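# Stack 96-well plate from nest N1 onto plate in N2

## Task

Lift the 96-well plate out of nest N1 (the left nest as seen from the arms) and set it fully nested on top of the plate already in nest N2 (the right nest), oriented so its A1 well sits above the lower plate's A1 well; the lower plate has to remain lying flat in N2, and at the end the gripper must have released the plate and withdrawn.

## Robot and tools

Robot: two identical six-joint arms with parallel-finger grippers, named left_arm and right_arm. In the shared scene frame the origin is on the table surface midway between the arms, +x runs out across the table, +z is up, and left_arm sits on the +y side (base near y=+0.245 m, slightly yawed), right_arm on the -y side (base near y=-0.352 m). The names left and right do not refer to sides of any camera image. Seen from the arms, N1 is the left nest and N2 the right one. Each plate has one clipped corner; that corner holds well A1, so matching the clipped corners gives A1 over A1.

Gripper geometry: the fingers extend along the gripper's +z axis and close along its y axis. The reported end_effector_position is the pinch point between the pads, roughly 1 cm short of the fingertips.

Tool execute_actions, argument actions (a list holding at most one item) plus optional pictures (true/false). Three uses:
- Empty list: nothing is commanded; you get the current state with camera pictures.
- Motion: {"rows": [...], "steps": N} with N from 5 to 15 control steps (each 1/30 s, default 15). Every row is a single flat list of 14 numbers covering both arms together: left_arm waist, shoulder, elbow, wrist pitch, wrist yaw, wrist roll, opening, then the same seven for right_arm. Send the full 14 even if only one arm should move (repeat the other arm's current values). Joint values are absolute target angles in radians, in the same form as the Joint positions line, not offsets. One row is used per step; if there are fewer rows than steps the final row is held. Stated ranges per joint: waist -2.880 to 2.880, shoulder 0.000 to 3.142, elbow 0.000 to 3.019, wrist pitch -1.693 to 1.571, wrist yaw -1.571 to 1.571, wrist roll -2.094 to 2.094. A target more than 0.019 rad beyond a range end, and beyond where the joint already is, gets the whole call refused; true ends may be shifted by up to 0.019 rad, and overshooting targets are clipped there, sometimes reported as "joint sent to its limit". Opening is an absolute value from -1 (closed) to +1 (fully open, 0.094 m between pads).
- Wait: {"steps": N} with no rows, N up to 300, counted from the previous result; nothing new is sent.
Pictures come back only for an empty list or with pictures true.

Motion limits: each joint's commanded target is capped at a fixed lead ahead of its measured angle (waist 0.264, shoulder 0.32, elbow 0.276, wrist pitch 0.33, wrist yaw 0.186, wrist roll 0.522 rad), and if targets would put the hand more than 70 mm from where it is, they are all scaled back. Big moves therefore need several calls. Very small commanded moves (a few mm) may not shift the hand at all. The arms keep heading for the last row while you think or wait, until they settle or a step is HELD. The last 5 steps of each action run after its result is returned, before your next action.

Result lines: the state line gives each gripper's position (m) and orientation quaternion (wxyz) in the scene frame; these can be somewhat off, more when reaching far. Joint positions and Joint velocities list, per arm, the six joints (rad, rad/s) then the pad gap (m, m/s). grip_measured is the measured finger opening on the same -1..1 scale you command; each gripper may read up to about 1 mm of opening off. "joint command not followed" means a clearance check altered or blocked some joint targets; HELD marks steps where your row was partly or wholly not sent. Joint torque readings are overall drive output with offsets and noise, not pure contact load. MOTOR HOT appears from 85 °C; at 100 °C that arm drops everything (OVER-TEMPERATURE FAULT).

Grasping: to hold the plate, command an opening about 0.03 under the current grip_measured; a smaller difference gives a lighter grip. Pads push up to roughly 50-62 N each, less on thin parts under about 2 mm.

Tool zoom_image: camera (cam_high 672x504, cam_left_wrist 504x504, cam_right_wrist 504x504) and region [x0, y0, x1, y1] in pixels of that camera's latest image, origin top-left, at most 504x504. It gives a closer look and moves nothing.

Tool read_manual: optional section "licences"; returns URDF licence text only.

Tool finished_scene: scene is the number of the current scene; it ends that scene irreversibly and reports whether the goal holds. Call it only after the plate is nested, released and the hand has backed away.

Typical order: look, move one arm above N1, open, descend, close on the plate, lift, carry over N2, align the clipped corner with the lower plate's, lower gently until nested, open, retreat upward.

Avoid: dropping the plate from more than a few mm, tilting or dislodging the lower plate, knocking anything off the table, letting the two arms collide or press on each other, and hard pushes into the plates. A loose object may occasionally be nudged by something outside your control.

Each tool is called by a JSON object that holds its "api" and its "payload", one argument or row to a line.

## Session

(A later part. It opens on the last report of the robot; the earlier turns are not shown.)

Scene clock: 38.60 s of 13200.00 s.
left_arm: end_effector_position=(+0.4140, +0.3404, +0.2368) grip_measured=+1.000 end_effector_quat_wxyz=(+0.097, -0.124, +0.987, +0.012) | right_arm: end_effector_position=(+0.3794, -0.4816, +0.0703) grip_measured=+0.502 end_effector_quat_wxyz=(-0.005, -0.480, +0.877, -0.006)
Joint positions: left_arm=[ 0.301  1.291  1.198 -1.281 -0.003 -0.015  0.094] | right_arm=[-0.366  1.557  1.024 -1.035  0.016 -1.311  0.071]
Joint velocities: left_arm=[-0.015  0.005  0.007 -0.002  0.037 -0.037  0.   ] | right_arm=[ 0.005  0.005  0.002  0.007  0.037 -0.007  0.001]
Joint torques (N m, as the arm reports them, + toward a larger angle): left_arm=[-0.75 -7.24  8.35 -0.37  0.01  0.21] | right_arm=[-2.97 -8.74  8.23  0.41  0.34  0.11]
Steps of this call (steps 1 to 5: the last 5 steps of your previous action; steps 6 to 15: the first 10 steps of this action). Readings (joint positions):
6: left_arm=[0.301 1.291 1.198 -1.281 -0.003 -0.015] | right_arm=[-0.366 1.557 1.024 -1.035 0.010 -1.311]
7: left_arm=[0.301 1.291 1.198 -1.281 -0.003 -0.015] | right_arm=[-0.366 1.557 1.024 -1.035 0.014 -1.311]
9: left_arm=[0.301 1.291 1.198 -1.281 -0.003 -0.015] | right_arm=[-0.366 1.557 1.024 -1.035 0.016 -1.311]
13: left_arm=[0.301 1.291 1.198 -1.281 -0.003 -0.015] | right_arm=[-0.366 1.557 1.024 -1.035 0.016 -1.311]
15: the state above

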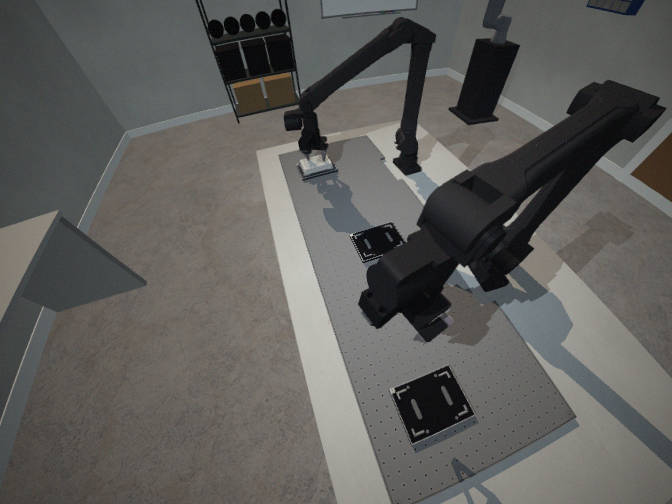

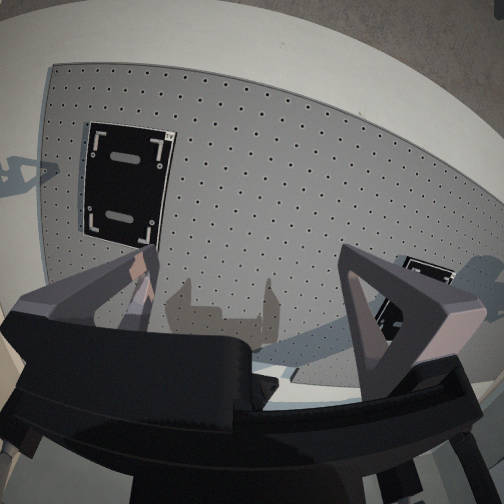

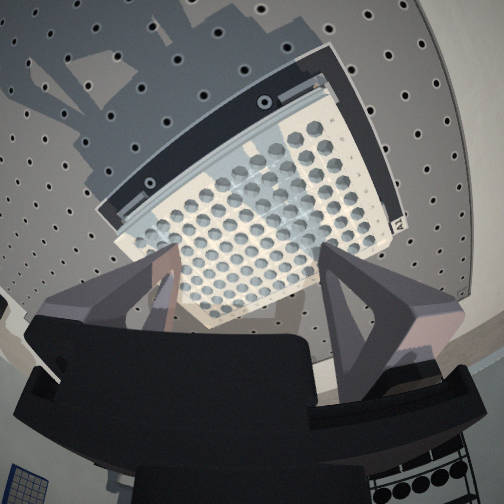

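{"api": "execute_actions", "payload": {
  "actions": [
    {"rows":[[0.3,1.3,1.2,-1.3,0,0,1,-0.365,1.4,1.04,-1.04,0.016,-1.3,0.5]],"steps":8}
  ]
}}

{"api": "execute_actions", "payload": {
  "actions": [
    {"rows":[[0.3,1.3,1.2,-1.3,0,0,1,-0.365,1.1,1.1,-1.4,0,-0.3,1]]}
  ]
}}

{"api": "execute_actions", "payload": {
  "actions": [
    {"steps":12}
  ],
  "pictures": true
}}

Scene clock: 38.90 s of 13200.00 s.
left_arm: end_effector_position=(+0.4140, +0.3404, +0.2368) grip_measured=+1.000 end_effector_quat_wxyz=(+0.097, -0.124, +0.987, +0.012) | right_arm: end_effector_position=(+0.3788, -0.4813, +0.0876) grip_measured=+0.502 end_effector_quat_wxyz=(+0.010, -0.480, +0.877, -0.022)
Joint positions: left_arm=[ 0.301  1.291  1.198 -1.281 -0.003 -0.015  0.094] | right_arm=[-0.366  1.507  1.017 -1.036  0.015 -1.311  0.071]
Joint velocities: left_arm=[ 0.005  0.005 -0.007 -0.012  0.007 -0.037  0.   ] | right_arm=[-0.005 -0.767 -0.007 -0.032 -0.007  0.066 -0.   ]
Joint torques (N m, as the arm reports them, + toward a larger angle): left_arm=[-0.76 -7.25  8.35 -0.37  0.01  0.22] | right_arm=[ -2.15 -17.12  10.68   0.4   -0.11   0.12]
Steps of this call (steps 1 to 5: the last 5 steps of your previous action; step 6: the robot went on to your last target; steps 7 to 9: the first 3 steps of this action). Readings (joint positions):
7: left_arm=[0.301 1.291 1.198 -1.281 -0.003 -0.015] | right_arm=[-0.366 1.546 1.024 -1.035 0.015 -1.311]
8: left_arm=[0.301 1.291 1.198 -1.281 -0.003 -0.015] | right_arm=[-0.366 1.530 1.019 -1.036 0.015 -1.311]
9: the state above

Scene clock: 39.40 s of 13200.00 s.
left_arm: end_effector_position=(+0.4140, +0.3404, +0.2368) grip_measured=+1.000 end_effector_quat_wxyz=(+0.097, -0.124, +0.987, +0.012) | right_arm: end_effector_position=(+0.2965, -0.4528, +0.2400) grip_measured=+1.000 end_effector_quat_wxyz=(+0.065, -0.148, +0.986, -0.034)
Joint positions: left_arm=[ 0.301  1.291  1.198 -1.281 -0.003 -0.015  0.094] | right_arm=[-0.366  1.095  1.055 -1.384  0.003 -0.607  0.094]
Joint velocities: left_arm=[-0.005 -0.005 -0.022  0.002  0.007 -0.022  0.   ] | right_arm=[-0.015 -0.601  0.305 -0.173 -0.051  1.941  0.   ]
Joint torques (N m, as the arm reports them, + toward a larger angle): left_arm=[-0.74 -7.24  8.36 -0.36  0.01  0.22] | right_arm=[-2.58 -3.02 12.44  0.71 -0.23  0.09]
Steps of this call (steps 1 to 5: the last 5 steps of your previous action; steps 6 to 15: the first 10 steps of this action). Readings (joint positions):
6: left_arm=[0.301 1.291 1.198 -1.281 -0.003 -0.015] | right_arm=[-0.366 1.378 1.020 -1.065 0.014 -1.270]
7: left_arm=[0.301 1.291 1.198 -1.281 -0.003 -0.015] | right_arm=[-0.366 1.358 1.020 -1.116 0.012 -1.222]
9: left_arm=[0.301 1.291 1.198 -1.281 -0.003 -0.015] | right_arm=[-0.366 1.297 1.020 -1.216 0.009 -1.112]
13: left_arm=[0.301 1.291 1.198 -1.281 -0.003 -0.015] | right_arm=[-0.366 1.149 1.035 -1.359 0.004 -0.773]
15: the state above

Scene clock: 39.80 s of 13200.00 s.
left_arm: end_effector_position=(+0.4140, +0.3404, +0.2368) grip_measured=+1.000 end_effector_quat_wxyz=(+0.097, -0.124, +0.987, +0.012) | right_arm: end_effector_position=(+0.2988, -0.4535, +0.2506) grip_measured=+1.000 end_effector_quat_wxyz=(+0.078, -0.011, +0.996, -0.028)
Joint positions: left_arm=[ 0.301  1.291  1.198 -1.281 -0.003 -0.015  0.094] | right_arm=[-0.366  1.088  1.077 -1.393  0.003 -0.331  0.094]
Joint velocities: left_arm=[-0.005 -0.005 -0.002 -0.007  0.051 -0.066  0.   ] | right_arm=[-0.024 -0.005 -0.002  0.002 -0.051  0.11   0.   ]
Joint torques (N m, as the arm reports them, + toward a larger angle): left_arm=[-0.76 -7.28  8.35 -0.37  0.02  0.22] | right_arm=[-2.05 -5.76 12.16  0.54 -0.17  0.13]
Kept back: nothing.
Steps of this call (steps 1 to 5: the last 5 steps of your previous action; steps 6 to 12: the robot went on to your last target). Readings (joint positions):
1: left_arm=[0.301 1.291 1.198 -1.281 -0.003 -0.015] | right_arm=[-0.366 1.078 1.065 -1.388 0.003 -0.548]
2: left_arm=[0.301 1.291 1.198 -1.281 -0.003 -0.015] | right_arm=[-0.366 1.069 1.072 -1.390 0.003 -0.500]
4: left_arm=[0.301 1.291 1.198 -1.281 -0.003 -0.015] | right_arm=[-0.366 1.067 1.077 -1.391 0.003 -0.432]
8: left_arm=[0.301 1.291 1.198 -1.281 -0.003 -0.015] | right_arm=[-0.366 1.082 1.077 -1.393 0.003 -0.360]
12: the state above

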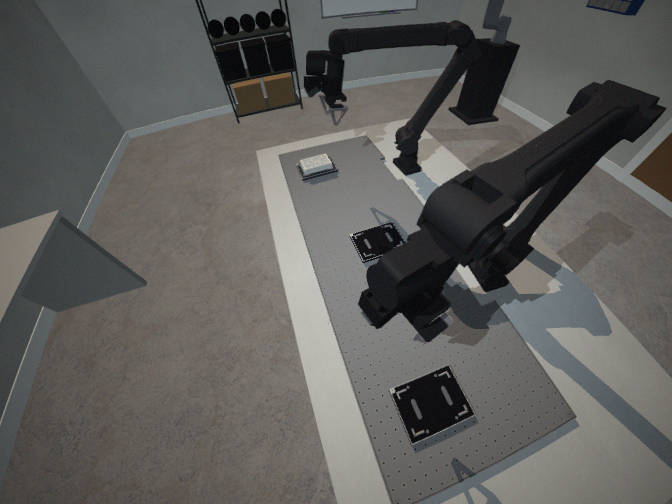

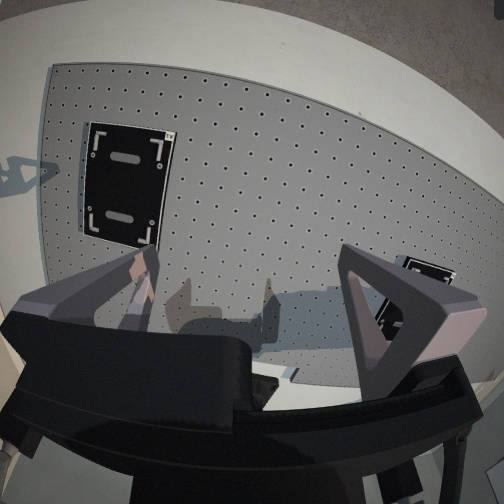

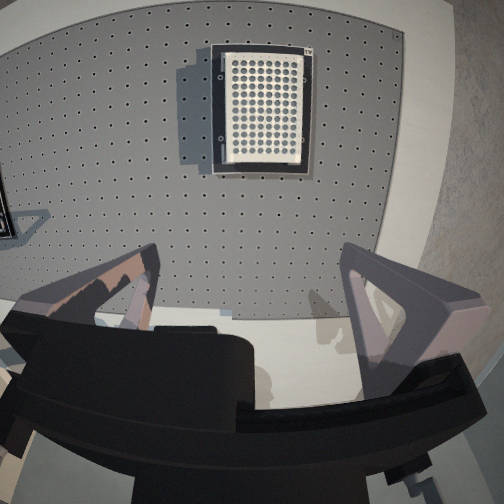

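{"api": "finished_scene", "payload": {
  "scene": 1
}}

The scene is finished: the task was done.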